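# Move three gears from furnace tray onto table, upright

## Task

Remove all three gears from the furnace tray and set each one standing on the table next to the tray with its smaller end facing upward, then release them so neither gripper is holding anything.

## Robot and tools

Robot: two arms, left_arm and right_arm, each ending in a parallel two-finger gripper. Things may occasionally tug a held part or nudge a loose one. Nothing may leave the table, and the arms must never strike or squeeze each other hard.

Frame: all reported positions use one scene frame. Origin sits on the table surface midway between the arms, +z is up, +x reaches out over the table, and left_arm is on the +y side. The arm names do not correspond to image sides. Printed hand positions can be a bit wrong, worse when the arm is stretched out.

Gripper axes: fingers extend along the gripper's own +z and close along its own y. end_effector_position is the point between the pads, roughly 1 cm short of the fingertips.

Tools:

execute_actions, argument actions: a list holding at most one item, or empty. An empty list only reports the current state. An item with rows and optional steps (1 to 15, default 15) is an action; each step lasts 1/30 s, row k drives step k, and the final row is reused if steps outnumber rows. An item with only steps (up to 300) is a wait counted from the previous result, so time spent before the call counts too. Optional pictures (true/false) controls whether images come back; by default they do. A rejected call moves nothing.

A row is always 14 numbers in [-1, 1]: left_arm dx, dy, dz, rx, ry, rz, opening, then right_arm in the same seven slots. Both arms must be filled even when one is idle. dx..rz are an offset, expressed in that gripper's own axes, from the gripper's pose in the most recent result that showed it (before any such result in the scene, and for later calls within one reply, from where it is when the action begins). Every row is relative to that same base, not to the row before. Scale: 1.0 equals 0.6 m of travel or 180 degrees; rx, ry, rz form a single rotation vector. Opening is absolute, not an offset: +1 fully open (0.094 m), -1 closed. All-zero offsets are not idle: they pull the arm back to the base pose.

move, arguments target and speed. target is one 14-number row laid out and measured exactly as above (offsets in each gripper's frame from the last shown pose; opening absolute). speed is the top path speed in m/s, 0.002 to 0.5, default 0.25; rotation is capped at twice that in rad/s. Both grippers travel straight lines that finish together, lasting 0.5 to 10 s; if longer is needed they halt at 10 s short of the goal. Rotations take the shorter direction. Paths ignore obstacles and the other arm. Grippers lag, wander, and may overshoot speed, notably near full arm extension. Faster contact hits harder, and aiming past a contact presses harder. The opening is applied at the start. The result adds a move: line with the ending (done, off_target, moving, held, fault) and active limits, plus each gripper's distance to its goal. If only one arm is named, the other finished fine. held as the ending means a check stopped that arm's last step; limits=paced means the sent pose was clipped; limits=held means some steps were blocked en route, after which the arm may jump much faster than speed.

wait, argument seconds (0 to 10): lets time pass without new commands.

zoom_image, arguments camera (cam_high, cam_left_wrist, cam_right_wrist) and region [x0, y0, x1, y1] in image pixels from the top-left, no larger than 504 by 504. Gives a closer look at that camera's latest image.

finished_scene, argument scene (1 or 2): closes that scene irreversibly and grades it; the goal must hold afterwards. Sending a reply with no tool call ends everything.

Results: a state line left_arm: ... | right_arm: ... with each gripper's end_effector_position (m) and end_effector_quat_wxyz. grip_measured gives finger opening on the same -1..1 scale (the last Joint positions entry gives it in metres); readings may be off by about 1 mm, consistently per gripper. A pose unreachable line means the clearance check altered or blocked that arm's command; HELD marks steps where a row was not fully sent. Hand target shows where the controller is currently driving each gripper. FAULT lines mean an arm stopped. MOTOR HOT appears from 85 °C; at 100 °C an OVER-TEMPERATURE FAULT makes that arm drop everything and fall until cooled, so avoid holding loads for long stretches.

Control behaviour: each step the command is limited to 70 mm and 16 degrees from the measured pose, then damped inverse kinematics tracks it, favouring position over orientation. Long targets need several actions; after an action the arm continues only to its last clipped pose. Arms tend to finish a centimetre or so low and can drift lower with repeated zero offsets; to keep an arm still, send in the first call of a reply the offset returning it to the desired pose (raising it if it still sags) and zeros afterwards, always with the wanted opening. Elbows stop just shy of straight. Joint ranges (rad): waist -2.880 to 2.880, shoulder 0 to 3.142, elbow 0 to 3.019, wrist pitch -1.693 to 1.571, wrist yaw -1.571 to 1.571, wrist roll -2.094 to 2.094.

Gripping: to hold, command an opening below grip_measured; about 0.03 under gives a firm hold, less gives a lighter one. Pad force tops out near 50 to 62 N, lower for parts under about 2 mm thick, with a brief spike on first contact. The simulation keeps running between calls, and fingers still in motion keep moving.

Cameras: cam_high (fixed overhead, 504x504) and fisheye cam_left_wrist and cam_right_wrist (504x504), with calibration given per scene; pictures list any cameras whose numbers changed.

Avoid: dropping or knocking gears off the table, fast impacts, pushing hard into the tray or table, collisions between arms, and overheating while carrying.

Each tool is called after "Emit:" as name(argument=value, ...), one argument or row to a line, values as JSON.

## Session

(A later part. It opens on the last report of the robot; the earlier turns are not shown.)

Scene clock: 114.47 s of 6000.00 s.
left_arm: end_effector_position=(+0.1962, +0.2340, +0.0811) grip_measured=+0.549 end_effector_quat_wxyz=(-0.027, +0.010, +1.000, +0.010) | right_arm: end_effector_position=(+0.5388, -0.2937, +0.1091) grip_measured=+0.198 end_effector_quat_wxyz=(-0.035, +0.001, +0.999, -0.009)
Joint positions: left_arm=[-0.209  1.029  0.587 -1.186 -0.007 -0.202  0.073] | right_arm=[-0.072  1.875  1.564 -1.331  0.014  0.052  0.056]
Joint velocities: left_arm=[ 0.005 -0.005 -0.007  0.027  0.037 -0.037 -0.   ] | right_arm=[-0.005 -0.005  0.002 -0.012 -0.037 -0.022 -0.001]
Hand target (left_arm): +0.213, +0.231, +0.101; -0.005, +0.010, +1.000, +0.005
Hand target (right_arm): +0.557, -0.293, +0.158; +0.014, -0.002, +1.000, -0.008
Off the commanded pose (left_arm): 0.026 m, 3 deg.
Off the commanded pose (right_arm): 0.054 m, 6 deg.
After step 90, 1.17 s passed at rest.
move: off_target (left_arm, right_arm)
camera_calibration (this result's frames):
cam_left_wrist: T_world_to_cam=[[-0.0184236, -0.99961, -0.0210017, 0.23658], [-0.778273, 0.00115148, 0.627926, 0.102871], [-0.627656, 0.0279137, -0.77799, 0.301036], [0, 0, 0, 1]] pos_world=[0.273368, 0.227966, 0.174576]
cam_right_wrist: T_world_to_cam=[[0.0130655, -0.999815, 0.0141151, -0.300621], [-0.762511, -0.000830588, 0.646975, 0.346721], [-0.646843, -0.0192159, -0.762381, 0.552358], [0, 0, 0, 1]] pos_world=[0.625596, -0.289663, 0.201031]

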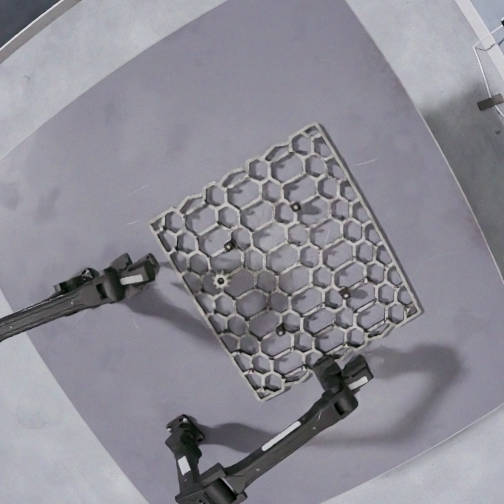

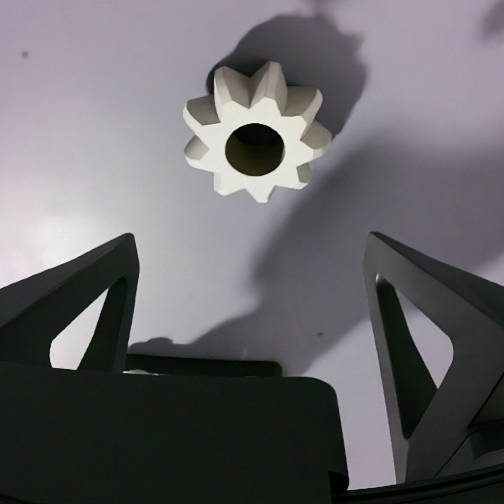

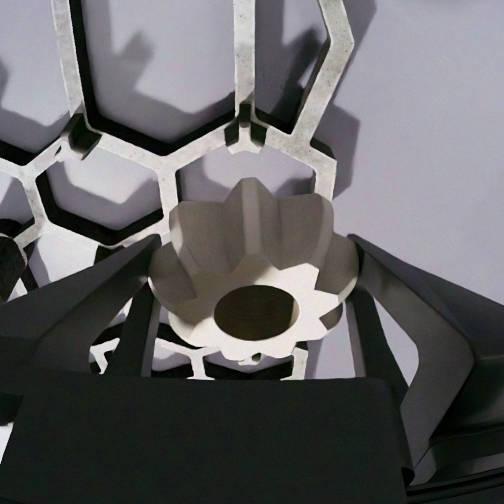

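Emit:
move(
  target=[-0.365,-0.255,-0.055,0.006,-0.025,0,0.55,0.53,0,-0.07,-0.005,-0.032,0,0.167],
  speed=0.15,
)

Scene clock: 122.23 s of 6000.00 s.
left_arm: end_effector_position=(+0.3994, +0.0897, +0.0779) grip_measured=+0.549 end_effector_quat_wxyz=(-0.009, +0.007, +1.000, +0.004) | right_arm: end_effector_position=(+0.2223, -0.2957, +0.1654) grip_measured=+0.198 end_effector_quat_wxyz=(+0.009, -0.000, +1.000, -0.002)
Joint positions: left_arm=[-0.419  1.66   1.175 -1.106 -0.    -0.417  0.073] | right_arm=[-0.017  0.927  0.762 -1.387  0.006  0.104  0.056]
Joint velocities: left_arm=[-0.005 -0.015  0.002 -0.007 -0.051  0.051 -0.001] | right_arm=[ 0.005 -0.015 -0.002  0.002 -0.051  0.037 -0.001]
Hand target (left_arm): +0.414, +0.076, +0.094; +0.011, +0.010, +1.000, -0.004
Hand target (right_arm): +0.224, -0.293, +0.172; +0.015, +0.001, +1.000, -0.000
Off the commanded pose (left_arm): 0.029 m, 2 deg.
Off the commanded pose (right_arm): 0.009 m, 1 deg.
After step 90, 2.27 s passed at rest.
move: off_target (left_arm)
camera_calibration (this result's frames):
cam_left_wrist: T_world_to_cam=[[-0.0123678, -0.999864, -0.0109128, 0.0929133], [-0.800425, 0.00335857, 0.599423, 0.274121], [-0.599305, 0.0161485, -0.800358, 0.421603], [0, 0, 0, 1]] pos_world=[0.473232, 0.0851718, 0.174133]
cam_right_wrist: T_world_to_cam=[[0.01477, -0.999889, 0.00211566, -0.297653], [-0.817421, -0.010856, 0.575939, 0.0899457], [-0.575852, -0.010236, -0.81749, 0.386491], [0, 0, 0, 1]] pos_world=[0.300481, -0.292687, 0.264779]

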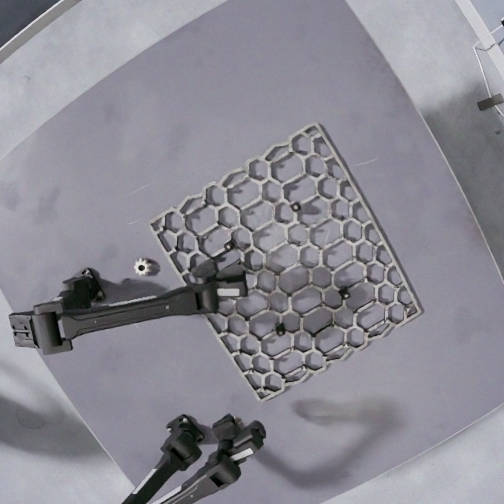

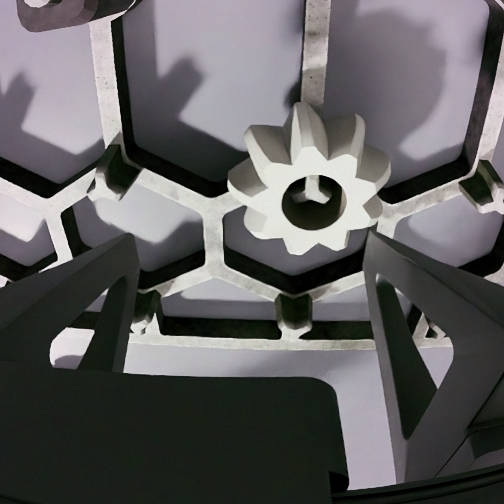

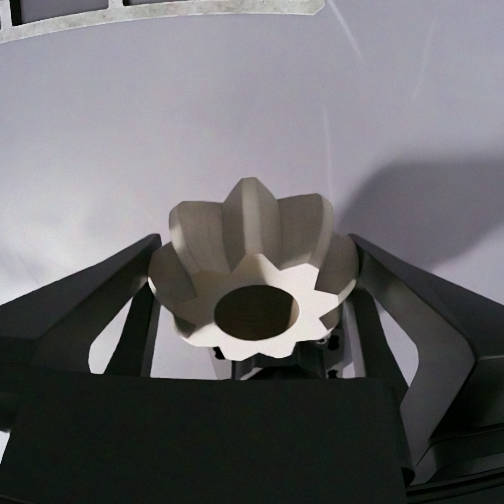

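Emit:
move(
  target=[-0.018,-0.042,0.027,0.002,-0.014,0,0.55,0,0,0.232,0,-0.004,0,0.167],
  speed=0.06,
)

Scene clock: 129.80 s of 6000.00 s.
left_arm: end_effector_position=(+0.4036, +0.0751, +0.0585) grip_measured=+0.549 end_effector_quat_wxyz=(-0.000, +0.003, +1.000, +0.006) | right_arm: end_effector_position=(+0.2170, -0.2963, +0.0225) grip_measured=+0.198 end_effector_quat_wxyz=(+0.003, +0.000, +1.000, -0.003)
Joint positions: left_arm=[-0.447  1.699  1.169 -1.046 -0.01  -0.453  0.073] | right_arm=[-0.017  1.13   0.472 -0.908  0.006  0.106  0.056]
Joint velocities: left_arm=[-0.005 -0.015 -0.007 -0.007 -0.007 -0.051  0.001] | right_arm=[-0.005 -0.015 -0.007  0.012 -0.037  0.037  0.001]
Hand target (left_arm): +0.409, +0.065, +0.061; +0.012, +0.007, +1.000, +0.001
Hand target (right_arm): +0.225, -0.295, +0.026; +0.016, -0.000, +1.000, -0.002
Off the commanded pose (left_arm): 0.012 m, 2 deg.
Off the commanded pose (right_arm): 0.009 m, 2 deg.
After step 90, 1.93 s passed at rest.
move: off_target (left_arm)
camera_calibration (this result's frames):
cam_left_wrist: T_world_to_cam=[[-0.0042581, -0.999901, -0.0134317, 0.0750378], [-0.81122, -0.00440005, 0.584725, 0.294925], [-0.584726, 0.0133859, -0.81112, 0.403781], [0, 0, 0, 1]] pos_world=[0.47567, 0.070923, 0.156073]
cam_right_wrist: T_world_to_cam=[[0.0132816, -0.999906, 0.00334785, -0.297535], [-0.809498, -0.00878692, 0.587057, 0.166633], [-0.586972, -0.0105072, -0.809539, 0.268777], [0, 0, 0, 1]] pos_world=[0.296605, -0.293219, 0.120758]

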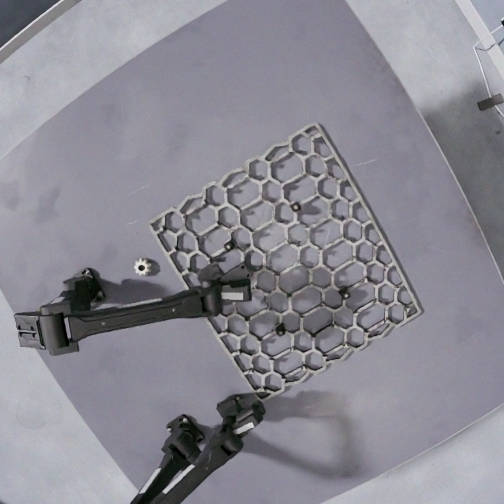

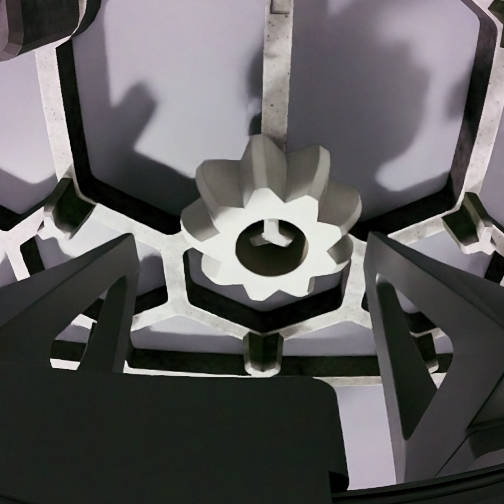

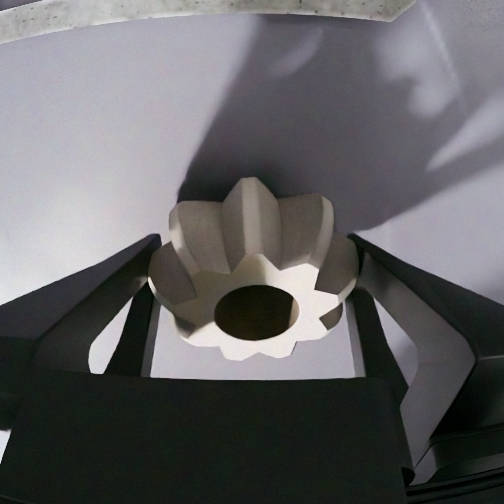

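Emit:
move(
  target=[-0.014,-0.025,0.008,0,-0.006,-0.04,0.55,-0.005,0,0.022,0,-0.006,0,0.167],
  speed=0.012,
)

Scene clock: 140.43 s of 6000.00 s.
left_arm: end_effector_position=(+0.3996, +0.0743, +0.0462) grip_measured=+0.549 end_effector_quat_wxyz=(-0.009, -0.063, +0.998, +0.015) | right_arm: end_effector_position=(+0.2170, -0.2967, +0.0137) grip_measured=+0.198 end_effector_quat_wxyz=(+0.008, +0.000, +1.000, -0.003)
Joint positions: left_arm=[-0.455  1.724  1.165 -1.043 -0.016 -0.594  0.073] | right_arm=[-0.017  1.144  0.452 -0.863  0.008  0.106  0.056]
Joint velocities: left_arm=[ 0.015 -0.005 -0.007  0.027 -0.022  0.022  0.   ] | right_arm=[ 0.005 -0.005 -0.002 -0.012  0.022 -0.007  0.   ]
Hand target (left_arm): +0.411, +0.060, +0.054; +0.009, -0.059, +0.998, +0.005
Hand target (right_arm): +0.220, -0.296, +0.010; +0.012, +0.000, +1.000, -0.003
Off the commanded pose (left_arm): 0.020 m, 2 deg.
Off the commanded pose (right_arm): 0.005 m, 0 deg.
After step 90, 2.13 s passed at rest.
move: off_target (left_arm)
camera_calibration (this result's frames):
cam_left_wrist: T_world_to_cam=[[0.128324, -0.991195, -0.0326423, 0.0212436], [-0.792171, -0.122248, 0.597931, 0.299399], [-0.596656, -0.0508703, -0.800883, 0.400568], [0, 0, 0, 1]] pos_world=[0.47345, 0.0780346, 0.142482]
cam_right_wrist: T_world_to_cam=[[0.0132138, -0.999902, 0.00461106, -0.297907], [-0.816047, -0.00811898, 0.577929, 0.173503], [-0.577835, -0.0113995, -0.816074, 0.259471], [0, 0, 0, 1]] pos_world=[0.295454, -0.293511, 0.112849]

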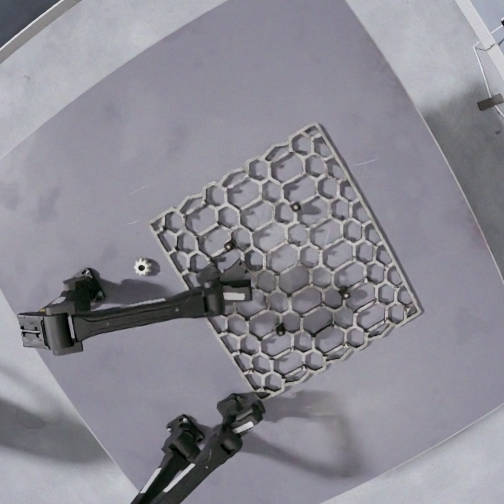

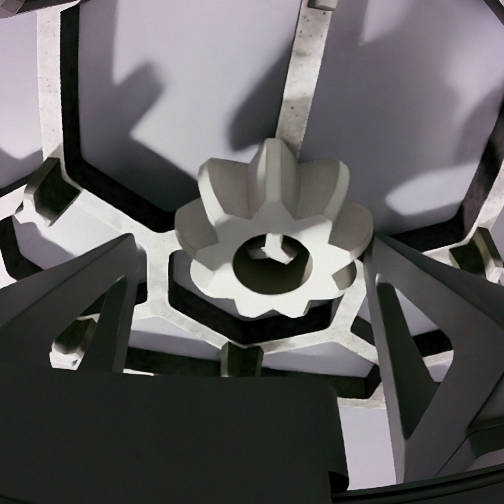

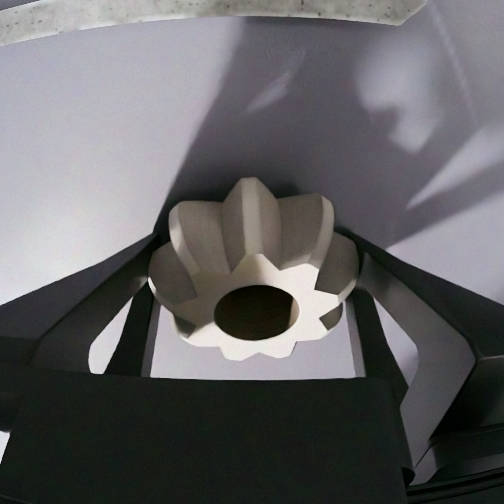

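Emit:
move(
  target=[-0.025,-0.04,-0.02,0.006,-0.012,0,0.65,0,0,0.003,0,0,0,0.55],
  speed=0.06,
)

Scene clock: 146.90 s of 6000.00 s.
left_arm: end_effector_position=(+0.4012, +0.0675, +0.0432) grip_measured=+0.649 end_effector_quat_wxyz=(-0.010, -0.066, +0.998, +0.016) | right_arm: end_effector_position=(+0.2170, -0.2966, +0.0138) grip_measured=+0.548 end_effector_quat_wxyz=(+0.008, +0.000, +1.000, -0.003)
Joint positions: left_arm=[-0.467  1.74   1.178 -1.043 -0.018 -0.612  0.077] | right_arm=[-0.017  1.144  0.452 -0.863  0.008  0.106  0.073]
Joint velocities: left_arm=[-0.005 -0.005 -0.007 -0.012  0.007  0.095 -0.   ] | right_arm=[-0.024 -0.015  0.002  0.002 -0.007 -0.007  0.   ]
Hand target (left_arm): +0.417, +0.052, +0.057; +0.010, -0.063, +0.998, +0.006
Hand target (right_arm): +0.217, -0.297, +0.012; +0.008, +0.000, +1.000, -0.003
Off the commanded pose (left_arm): 0.027 m, 3 deg.
Off the commanded pose (right_arm): 0.002 m, 0 deg.
After step 90, 2.53 s passed at rest.
move: off_target (left_arm)
camera_calibration (this result's frames):
cam_left_wrist: T_world_to_cam=[[0.13349, -0.990376, -0.0365591, 0.0123017], [-0.790821, -0.128681, 0.598367, 0.301492], [-0.597312, -0.0509642, -0.800388, 0.399008], [0, 0, 0, 1]] pos_world=[0.475117, 0.0713147, 0.139408]
cam_right_wrist: T_world_to_cam=[[0.013212, -0.999902, 0.00457602, -0.297902], [-0.816266, -0.00814213, 0.577619, 0.17354], [-0.577525, -0.0113668, -0.816294, 0.259505], [0, 0, 0, 1]] pos_world=[0.295461, -0.29351, 0.112956]

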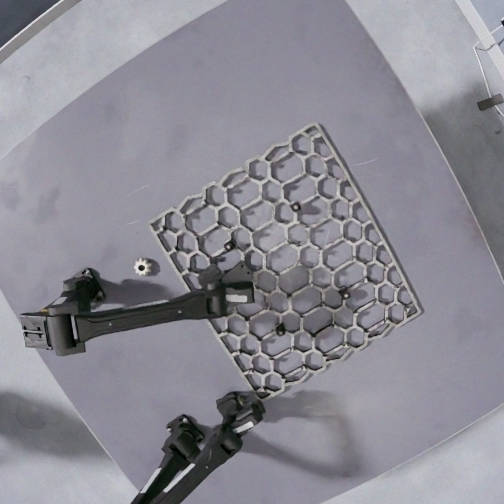

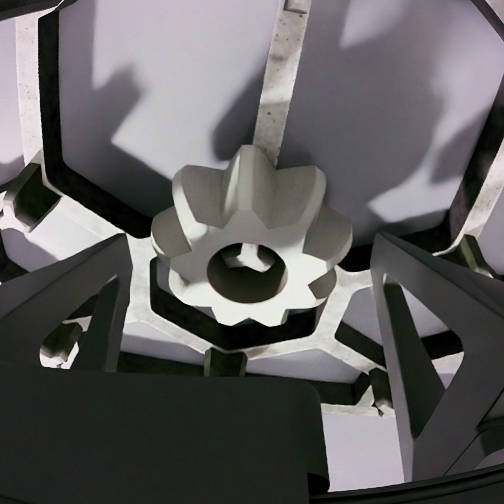

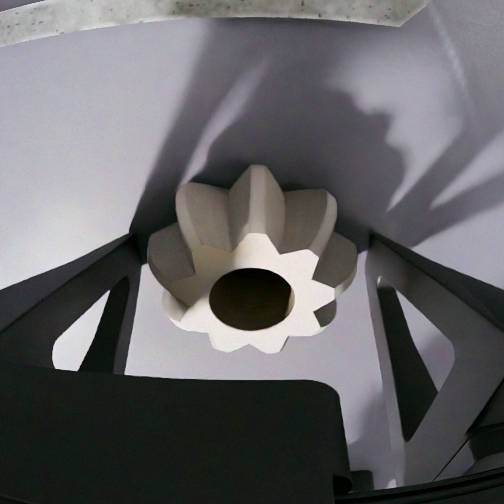

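Emit:
move(
  target=[-0.03,-0.012,0.008,0.015,-0.03,0,0.6,-0.01,0,-0.14,0,0,0,0.55],
  speed=0.06,
)

Scene clock: 152.83 s of 6000.00 s.
left_arm: end_effector_position=(+0.4124, +0.0644, +0.0329) grip_measured=+0.601 end_effector_quat_wxyz=(+0.025, -0.066, +0.997, +0.003) | right_arm: end_effector_position=(+0.2044, -0.2980, +0.0793) grip_measured=+0.548 end_effector_quat_wxyz=(-0.015, +0.000, +1.000, -0.006)
Joint positions: left_arm=[-0.467  1.74   1.145 -0.936 -0.032 -0.612  0.075] | right_arm=[-0.017  0.996  0.563 -1.168  0.008  0.106  0.073]
Joint velocities: left_arm=[ 0.005  0.005 -0.002 -0.017 -0.051 -0.007 -0.001] | right_arm=[ 0.005 -0.015 -0.007 -0.002  0.037  0.051 -0.   ]
Hand target (left_arm): +0.420, +0.063, +0.038; +0.039, -0.065, +0.997, -0.003
Hand target (right_arm): +0.221, -0.297, +0.098; +0.008, +0.000, +1.000, -0.004
Off the commanded pose (left_arm): 0.009 m, 2 deg.
Off the commanded pose (right_arm): 0.025 m, 3 deg.
After step 90, 1.20 s passed at rest.
move: off_target (right_arm)
camera_calibration (this result's frames):
cam_left_wrist: T_world_to_cam=[[0.135033, -0.990828, -0.00514403, 0.0056437], [-0.831911, -0.116192, 0.542608, 0.334086], [-0.538229, -0.0689905, -0.83997, 0.375422], [0, 0, 0, 1]] pos_world=[0.47923, 0.0703106, 0.134095]
cam_right_wrist: T_world_to_cam=[[0.0135227, -0.999869, 0.00884478, -0.299766], [-0.788667, -0.00522779, 0.614798, 0.117631], [-0.614672, -0.0152893, -0.788635, 0.309841], [0, 0, 0, 1]] pos_world=[0.287276, -0.294375, 0.174684]

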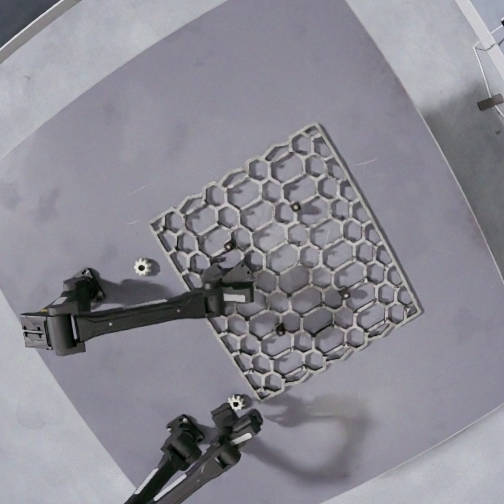

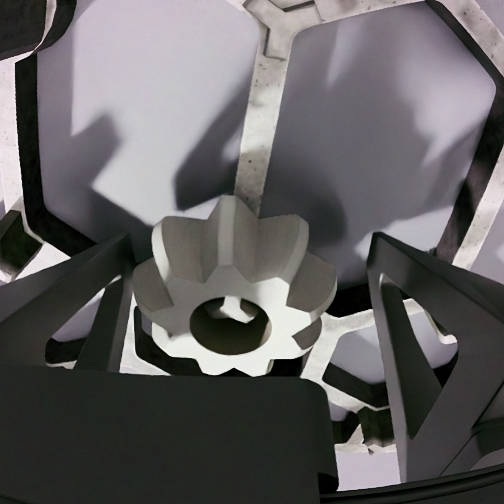

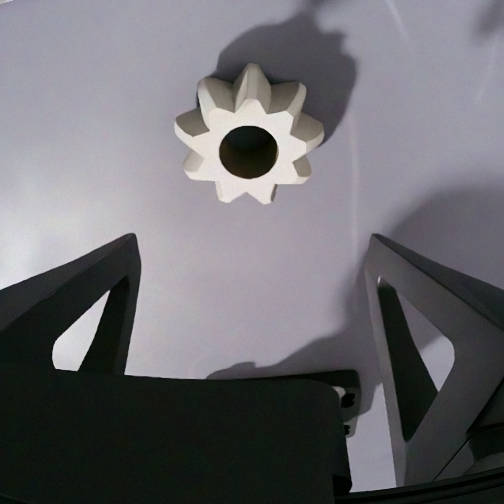

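Emit:
move(
  target=[0.008,0.012,-0.006,0,0.013,0,0.6,0,0,-0.01,0,0,0,0.55],
  speed=0.03,
)

Scene clock: 156.60 s of 6000.00 s.
left_arm: end_effector_position=(+0.4049, +0.0662, +0.0314) grip_measured=+0.601 end_effector_quat_wxyz=(+0.009, -0.062, +0.998, +0.003) | right_arm: end_effector_position=(+0.2018, -0.2983, +0.0794) grip_measured=+0.548 end_effector_quat_wxyz=(-0.020, +0.000, +1.000, -0.006)
Joint positions: left_arm=[-0.464  1.74   1.141 -0.959 -0.014 -0.602  0.075] | right_arm=[-0.017  0.996  0.563 -1.178  0.008  0.106  0.073]
Joint velocities: left_arm=[-0.015  0.005 -0.017 -0.012  0.037 -0.007  0.   ] | right_arm=[-0.005 -0.005 -0.002 -0.002 -0.037 -0.022 -0.   ]
Hand target (left_arm): +0.407, +0.071, +0.036; +0.005, -0.066, +0.998, +0.002
Hand target (right_arm): +0.205, -0.298, +0.085; -0.015, +0.000, +1.000, -0.006
Off the commanded pose (left_arm): 0.007 m, 1 deg.
Off the commanded pose (right_arm): 0.006 m, 1 deg.
move: done
camera_calibration (this result's frames):
cam_left_wrist: T_world_to_cam=[[0.127197, -0.991858, -0.00629435, 0.0117843], [-0.814773, -0.108102, 0.569613, 0.32055], [-0.565655, -0.0673244, -0.821889, 0.380598], [0, 0, 0, 1]] pos_world=[0.474964, 0.071964, 0.130294]
cam_right_wrist: T_world_to_cam=[[0.0136181, -0.999859, 0.00978724, -0.30009], [-0.782328, -0.00455847, 0.62285, 0.113869], [-0.622717, -0.0161388, -0.78228, 0.309229], [0, 0, 0, 1]] pos_world=[0.285732, -0.294538, 0.173918]

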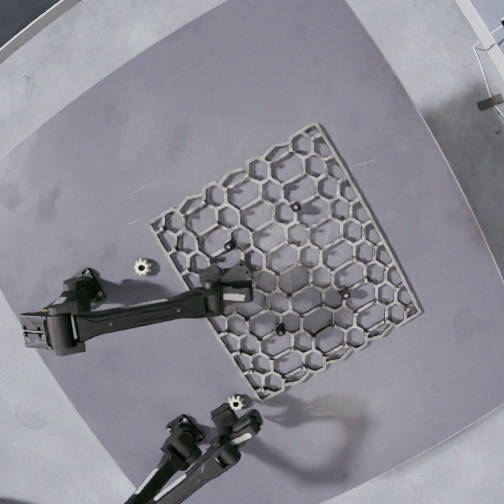

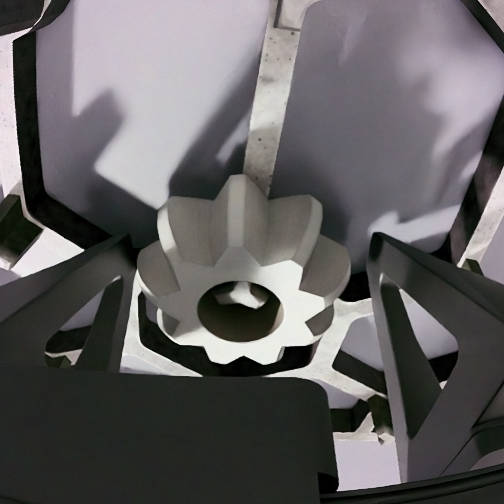

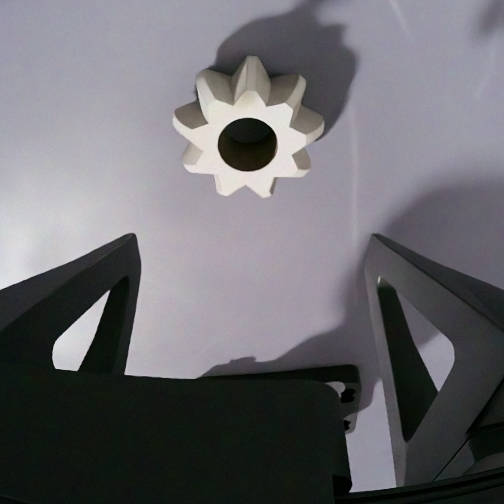

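Emit:
execute_actions(
  actions=[
    {"rows":[[0,0.008,-0.01,0,0,0,0.45,0,0,-0.01,0,0,0,0.55],[0,0.008,-0.01,0,0,0,0.38,0,0,-0.01,0,0,0,0.55],[0,0.008,-0.01,0,0,0,0.33,0,0,-0.01,0,0,0,0.55],[0,0.008,-0.01,0,0,0,0.29,0,0,-0.01,0,0,0,0.55],[0,0.008,-0.01,0,0,0,0.26,0,0,-0.01,0,0,0,0.55],[0,0.008,-0.01,0,0,0,0.24,0,0,-0.01,0,0,0,0.55],[0,0.008,-0.01,0,0,0,0.22,0,0,-0.01,0,0,0,0.55],[0,0.008,-0.01,0,0,0,0.2,0,0,-0.01,0,0,0,0.55],[0,0.008,-0.01,0,0,0,0.19,0,0,-0.01,0,0,0,0.55],[0,0.008,-0.01,0,0,0,0.18,0,0,-0.01,0,0,0,0.55],[0,0.008,-0.01,0,0,0,0.16,0,0,-0.01,0,0,0,0.55]],"steps":15},
  ],
  pictures=false,
)

Emit:
move(
  target=[-0.025,-0.015,-0.17,0.004,-0.01,0,0.16,0,0,-0.01,0,0,0,0.55],
  speed=0.035,
)

Scene clock: 165.70 s of 6000.00 s.
left_arm: end_effector_position=(+0.4063, +0.0692, +0.0314) grip_measured=+0.198 end_effector_quat_wxyz=(+0.011, -0.060, +0.998, +0.006) | right_arm: end_effector_position=(+0.1993, -0.2985, +0.0795) grip_measured=+0.548 end_effector_quat_wxyz=(-0.025, +0.000, +1.000, -0.007)
Joint positions: left_arm=[-0.46   1.74   1.141 -0.96  -0.022 -0.594  0.056] | right_arm=[-0.017  0.996  0.563 -1.189  0.008  0.106  0.073]
Joint velocities: left_arm=[ 0.005 -0.005  0.002  0.007 -0.051 -0.037  0.001] | right_arm=[-0.015 -0.005  0.002 -0.002 -0.007  0.022  0.   ]
Hand target (left_arm): +0.404, +0.071, +0.037; +0.009, -0.062, +0.998, +0.003
Hand target (right_arm): +0.202, -0.298, +0.085; -0.020, +0.000, +1.000, -0.006
Off the commanded pose (left_arm): 0.007 m, 1 deg.
Off the commanded pose (right_arm): 0.006 m, 1 deg.
Steps of this call (steps 1 to 90: nothing new was sent; then 5.60 s passed at rest; steps 91 to 105: all 15 steps of this action). Readings (end_effector_position):
91: left_arm (+0.4050, +0.0667, +0.0314) | right_arm (+0.2015, -0.2983, +0.0794)
92: left_arm (+0.4053, +0.0673, +0.0314) | right_arm (+0.2007, -0.2984, +0.0794)
94: left_arm (+0.4058, +0.0682, +0.0314) | right_arm (+0.1997, -0.2985, +0.0795)
98: left_arm (+0.4062, +0.0690, +0.0314) | right_arm (+0.1993, -0.2985, +0.0795)
105: the state above

Scene clock: 169.23 s of 6000.00 s.
left_arm: end_effector_position=(+0.4007, +0.0729, +0.0956) grip_measured=+0.198 end_effector_quat_wxyz=(-0.009, -0.059, +0.998, +0.021) | right_arm: end_effector_position=(+0.1969, -0.2988, +0.0796) grip_measured=+0.548 end_effector_quat_wxyz=(-0.030, +0.000, +1.000, -0.007)
Joint positions: left_arm=[-0.46   1.668  1.237 -1.176 -0.027 -0.592  0.056] | right_arm=[-0.017  0.996  0.563 -1.199  0.008  0.106  0.073]
Joint velocities: left_arm=[-0.015  0.005 -0.012 -0.002  0.007 -0.066  0.001] | right_arm=[-0.005 -0.015  0.012 -0.012  0.022  0.081 -0.001]
Hand target (left_arm): +0.419, +0.061, +0.134; +0.027, -0.060, +0.998, +0.001
Hand target (right_arm): +0.200, -0.298, +0.085; -0.025, +0.000, +1.000, -0.007
Off the commanded pose (left_arm): 0.044 m, 5 deg.
Off the commanded pose (right_arm): 0.006 m, 1 deg.
move: off_target (left_arm)
camera_calibration (this result's frames):
cam_left_wrist: T_world_to_cam=[[0.12002, -0.991762, -0.0447471, 0.0258772], [-0.793298, -0.122907, 0.596299, 0.271209], [-0.596886, -0.0360701, -0.801515, 0.439733], [0, 0, 0, 1]] pos_world=[0.474514, 0.0748587, 0.191889]
cam_right_wrist: T_world_to_cam=[[0.0138334, -0.999837, 0.0116341, -0.300729], [-0.769648, -0.00321945, 0.638461, 0.106505], [-0.638319, -0.0177863, -0.769566, 0.307915], [0, 0, 0, 1]] pos_world=[0.282679, -0.29486, 0.172461]

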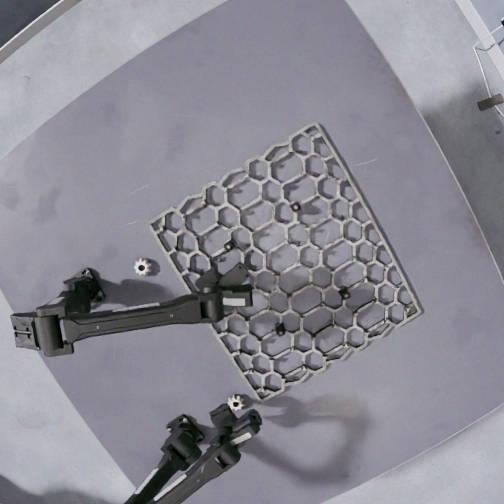

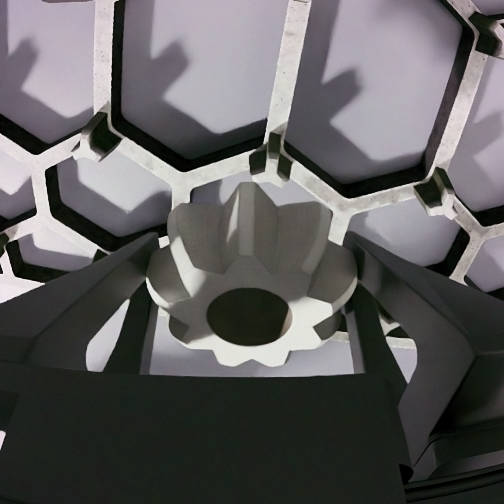

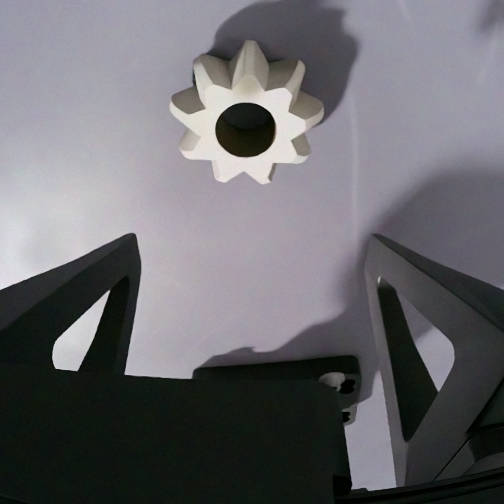

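Emit:
move(
  target=[0.285,0.063,-0.02,0.016,-0.014,0,0.165,0,0,0,0,0,0,0.55],
  speed=0.12,
)

Scene clock: 174.03 s of 6000.00 s.
left_arm: end_effector_position=(+0.2221, +0.0939, +0.1047) grip_measured=+0.198 end_effector_quat_wxyz=(+0.000, -0.060, +0.998, +0.005) | right_arm: end_effector_position=(+0.1969, -0.2988, +0.0796) grip_measured=+0.548 end_effector_quat_wxyz=(-0.030, +0.000, +1.000, -0.007)
Joint positions: left_arm=[-0.659  1.221  0.792 -1.148 -0.009 -0.791  0.056] | right_arm=[-0.017  0.996  0.563 -1.199  0.008  0.106  0.073]
Joint velocities: left_arm=[ 0.005 -0.005  0.017  0.012  0.022 -0.022 -0.   ] | right_arm=[-0.015 -0.015  0.007 -0.007  0.007 -0.037 -0.   ]
Hand target (left_arm): +0.226, +0.087, +0.116; +0.012, -0.059, +0.998, -0.005
Hand target (right_arm): +0.197, -0.299, +0.080; -0.030, +0.000, +1.000, -0.007
Off the commanded pose (left_arm): 0.009 m, 2 deg.
Off the commanded pose (right_arm): 0.000 m, 0 deg.
move: done
camera_calibration (this result's frames):
cam_left_wrist: T_world_to_cam=[[0.121328, -0.992525, -0.0131569, 0.0649988], [-0.805297, -0.106173, 0.583287, 0.129141], [-0.580324, -0.060174, -0.81216, 0.340905], [0, 0, 0, 1]] pos_world=[0.293946, 0.098738, 0.202398]
cam_right_wrist: T_world_to_cam=[[0.0138334, -0.999837, 0.0116341, -0.300729], [-0.769648, -0.00321945, 0.638461, 0.106505], [-0.638319, -0.0177863, -0.769566, 0.307915], [0, 0, 0, 1]] pos_world=[0.282679, -0.29486, 0.172461]

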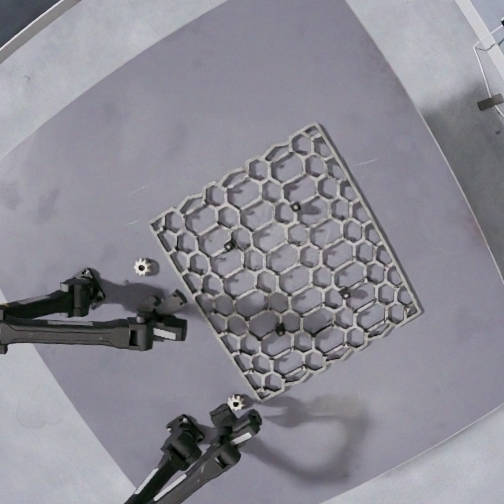

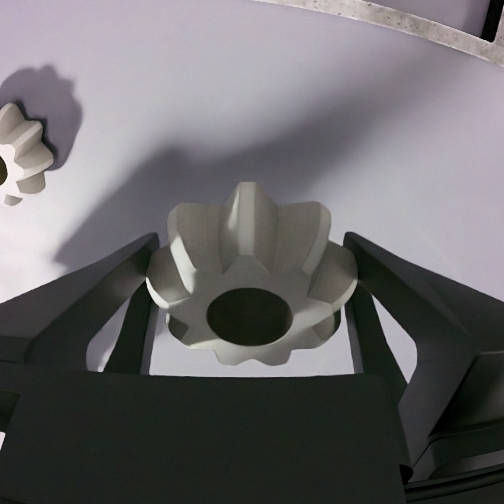

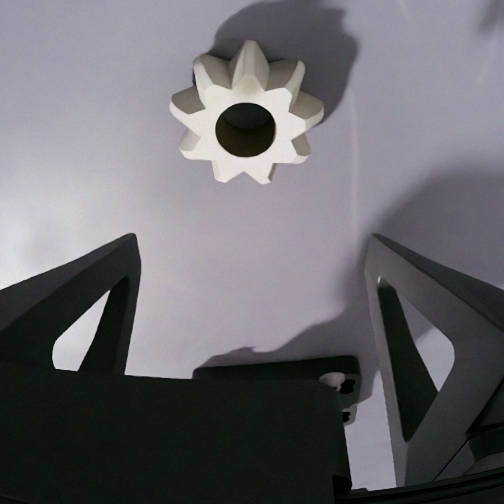

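Emit:
move(
  target=[0,0,0.128,0.009,-0.009,0,0.165,0,0,0,0,0,0,0.55],
  speed=0.04,
)

Emit:
move(
  target=[-0.004,-0.003,0.02,0.004,-0.005,0,0.165,0,0,0,0,0,0,0.55],
  speed=0.008,
)

Scene clock: 182.33 s of 6000.00 s.
left_arm: end_effector_position=(+0.2121, +0.1019, +0.0220) grip_measured=+0.198 end_effector_quat_wxyz=(+0.002, -0.061, +0.998, +0.004) | right_arm: end_effector_position=(+0.1969, -0.2988, +0.0796) grip_measured=+0.548 end_effector_quat_wxyz=(-0.030, +0.000, +1.000, -0.007)
Joint positions: left_arm=[-0.659  1.331  0.629 -0.872 -0.009 -0.794  0.056] | right_arm=[-0.017  0.996  0.563 -1.199  0.008  0.106  0.073]
Joint velocities: left_arm=[-0.005 -0.015  0.002  0.007  0.022  0.022 -0.   ] | right_arm=[-0.015 -0.005 -0.012 -0.007  0.037 -0.037  0.   ]
Hand target (left_arm): +0.222, +0.096, +0.028; +0.015, -0.059, +0.998, -0.007
Hand target (right_arm): +0.197, -0.299, +0.080; -0.030, +0.000, +1.000, -0.007
Off the commanded pose (left_arm): 0.014 m, 2 deg.
Off the commanded pose (right_arm): 0.000 m, 0 deg.
After step 90, 3.07 s passed at rest.
move: off_target (left_arm)
camera_calibration (this result's frames):
cam_left_wrist: T_world_to_cam=[[0.124392, -0.992178, -0.0104256, 0.072317], [-0.806728, -0.107248, 0.58111, 0.17056], [-0.577683, -0.0638749, -0.813758, 0.268283], [0, 0, 0, 1]] pos_world=[0.283582, 0.10718, 0.119957]
cam_right_wrist: T_world_to_cam=[[0.0138334, -0.999837, 0.0116341, -0.300729], [-0.769648, -0.00321945, 0.638461, 0.106505], [-0.638319, -0.0177863, -0.769566, 0.307915], [0, 0, 0, 1]] pos_world=[0.282679, -0.29486, 0.172461]

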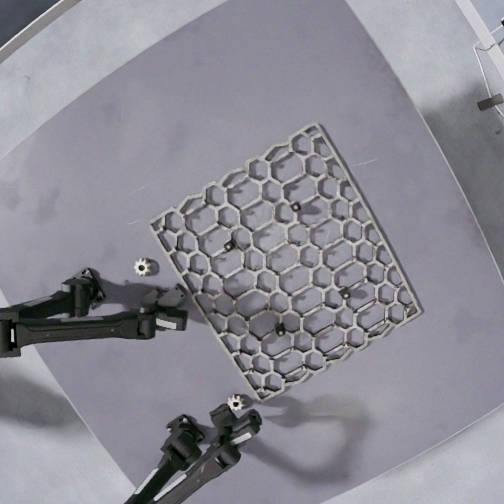

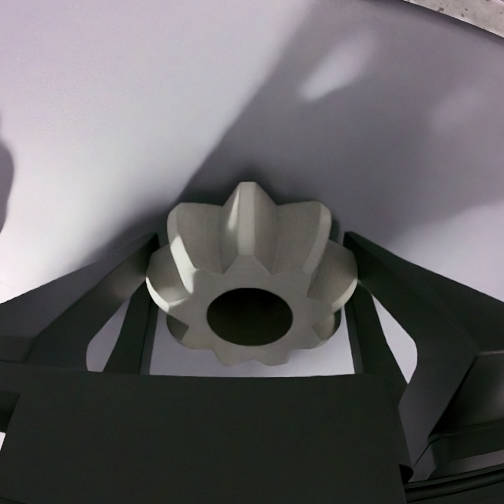

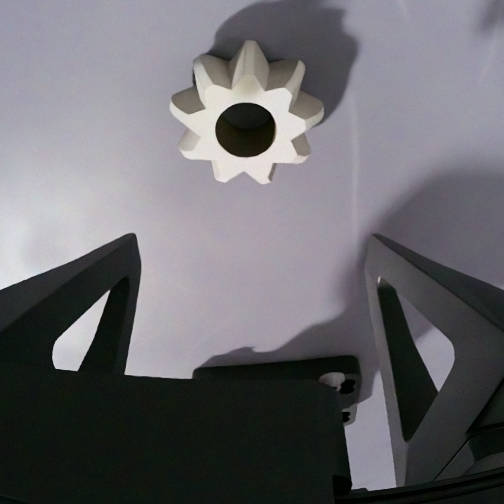

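Scene clock: 184.10 s of 6000.00 s.
left_arm: end_effector_position=(+0.2120, +0.1019, +0.0167) grip_measured=+0.198 end_effector_quat_wxyz=(+0.007, -0.061, +0.998, -0.001) | right_arm: end_effector_position=(+0.1969, -0.2988, +0.0796) grip_measured=+0.548 end_effector_quat_wxyz=(-0.030, +0.000, +1.000, -0.007)
Joint positions: left_arm=[-0.659  1.334  0.613 -0.839 -0.009 -0.794  0.056] | right_arm=[-0.017  0.996  0.563 -1.199  0.008  0.106  0.073]
Joint velocities: left_arm=[ 0.005  0.005 -0.007  0.012  0.022 -0.022 -0.001] | right_arm=[-0.015 -0.005 -0.007 -0.002 -0.007 -0.037 -0.   ]
Hand target (left_arm): +0.215, +0.101, +0.010; +0.010, -0.061, +0.998, -0.002
Hand target (right_arm): +0.197, -0.299, +0.080; -0.030, +0.000, +1.000, -0.007
Off the commanded pose (left_arm): 0.007 m, 0 deg.
Off the commanded pose (right_arm): 0.000 m, 0 deg.
move: done
camera_calibration (this result's frames):
cam_left_wrist: T_world_to_cam=[[0.124452, -0.992226, -0.000336857, 0.0720981], [-0.813104, -0.10218, 0.57308, 0.174614], [-0.568659, -0.0710469, -0.819499, 0.262855], [0, 0, 0, 1]] pos_world=[0.282482, 0.108055, 0.115366]
cam_right_wrist: T_world_to_cam=[[0.0138334, -0.999837, 0.0116341, -0.300729], [-0.769648, -0.00321945, 0.638461, 0.106505], [-0.638319, -0.0177863, -0.769566, 0.307915], [0, 0, 0, 1]] pos_world=[0.282679, -0.29486, 0.172461]

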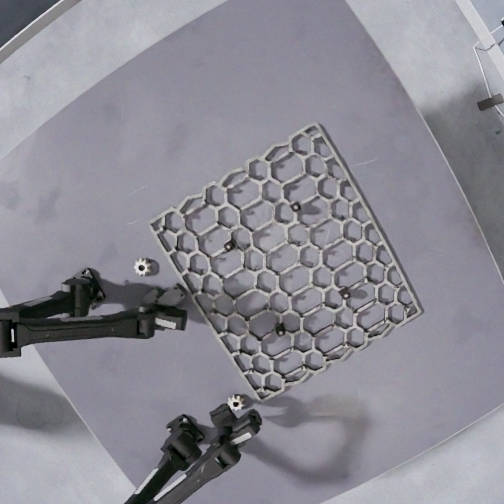

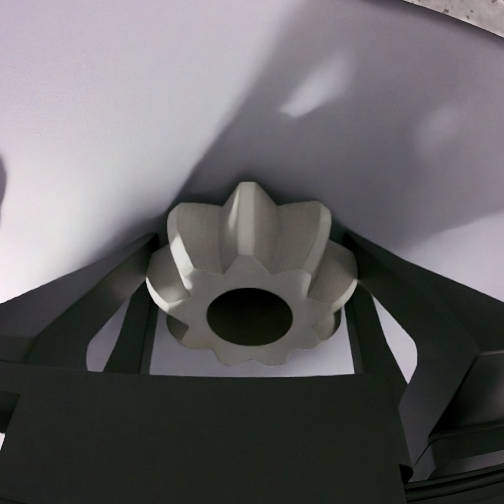

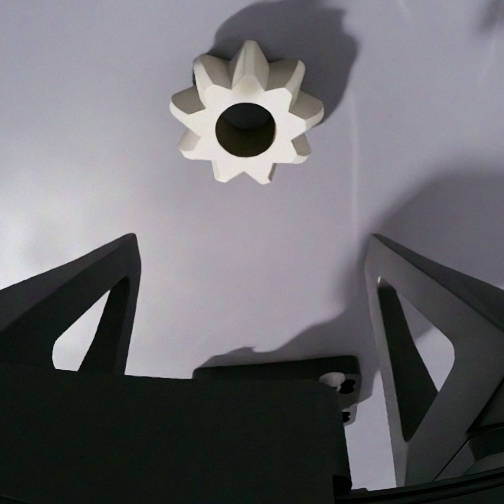

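Emit:
execute_actions(
  actions=[
    {"rows":[[0,0,0.004,0,0,0,0.55,0,0,0,0,0,0,0.55]],"steps":15},
  ],
  pictures=false,
)

Emit:
move(
  target=[-0.01,-0.008,-0.13,0,0,0,0.55,0,0,0,0,0,0,0.55],
  speed=0.1,
)

Scene clock: 188.47 s of 6000.00 s.
left_arm: end_effector_position=(+0.2121, +0.1017, +0.0170) grip_measured=+0.548 end_effector_quat_wxyz=(+0.007, -0.061, +0.998, -0.001) | right_arm: end_effector_position=(+0.1969, -0.2988, +0.0796) grip_measured=+0.548 end_effector_quat_wxyz=(-0.030, +0.000, +1.000, -0.007)
Joint positions: left_arm=[-0.659  1.333  0.613 -0.839 -0.008 -0.794  0.073] | right_arm=[-0.017  0.996  0.563 -1.199  0.008  0.106  0.073]
Joint velocities: left_arm=[ 0.005 -0.005  0.007 -0.007  0.007 -0.081 -0.001] | right_arm=[-0.005  0.005 -0.042  0.007  0.037  0.022 -0.001]
Hand target (left_arm): +0.212, +0.102, +0.014; +0.007, -0.061, +0.998, -0.001
Hand target (right_arm): +0.197, -0.299, +0.080; -0.030, +0.000, +1.000, -0.007
Off the commanded pose (left_arm): 0.003 m, 0 deg.
Off the commanded pose (right_arm): 0.000 m, 0 deg.
Steps of this call (steps 1 to 90: nothing new was sent; then 0.87 s passed at rest; steps 91 to 105: all 15 steps of this action). Readings (end_effector_position):
91: left_arm (+0.2120, +0.1018, +0.0168) | right_arm (+0.1969, -0.2988, +0.0796)
92: left_arm (+0.2121, +0.1018, +0.0169) | right_arm (+0.1969, -0.2988, +0.0796)
94: left_arm (+0.2121, +0.1017, +0.0170) | right_arm (+0.1969, -0.2988, +0.0796)
98: left_arm (+0.2121, +0.1017, +0.0170) | right_arm (+0.1969, -0.2988, +0.0796)
105: the state above

Scene clock: 189.83 s of 6000.00 s.
left_arm: end_effector_position=(+0.2050, +0.1074, +0.0780) grip_measured=+0.549 end_effector_quat_wxyz=(-0.007, -0.061, +0.998, +0.012) | right_arm: end_effector_position=(+0.1969, -0.2988, +0.0796) grip_measured=+0.548 end_effector_quat_wxyz=(-0.030, +0.000, +1.000, -0.007)
Joint positions: left_arm=[-0.659  1.211  0.705 -1.09  -0.008 -0.794  0.073] | right_arm=[-0.017  0.996  0.563 -1.199  0.008  0.106  0.073]
Joint velocities: left_arm=[ 0.005 -0.015 -0.022 -0.017 -0.037 -0.037 -0.001] | right_arm=[-0.005 -0.005 -0.007 -0.017  0.037  0.007  0.   ]
Hand target (left_arm): +0.217, +0.098, +0.096; +0.007, -0.061, +0.998, -0.001
Hand target (right_arm): +0.197, -0.299, +0.080; -0.030, +0.000, +1.000, -0.007
Off the commanded pose (left_arm): 0.023 m, 2 deg.
Off the commanded pose (right_arm): 0.000 m, 0 deg.
move: off_target (left_arm)
camera_calibration (this result's frames):
cam_left_wrist: T_world_to_cam=[[0.12407, -0.991926, -0.0262412, 0.0805125], [-0.796235, -0.115304, 0.593897, 0.130656], [-0.592128, -0.0527907, -0.804113, 0.311152], [0, 0, 0, 1]] pos_world=[0.278286, 0.111354, 0.174717]
cam_right_wrist: T_world_to_cam=[[0.0138334, -0.999837, 0.0116341, -0.300729], [-0.769648, -0.00321945, 0.638461, 0.106505], [-0.638319, -0.0177863, -0.769566, 0.307915], [0, 0, 0, 1]] pos_world=[0.282679, -0.29486, 0.172461]

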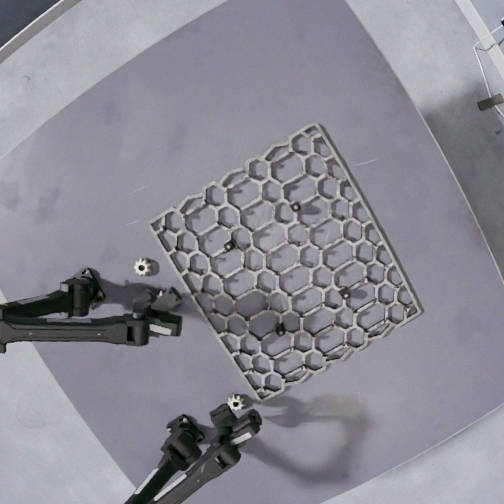

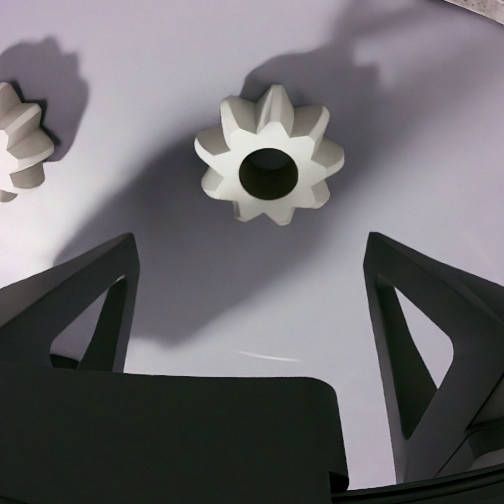

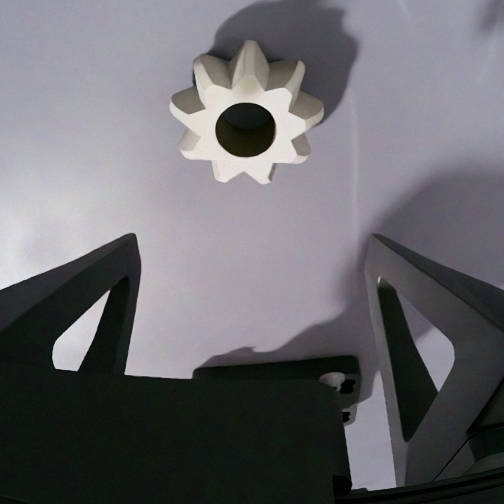

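Emit:
finished_scene(
  scene=2,
)

The scene is finished: the task was done.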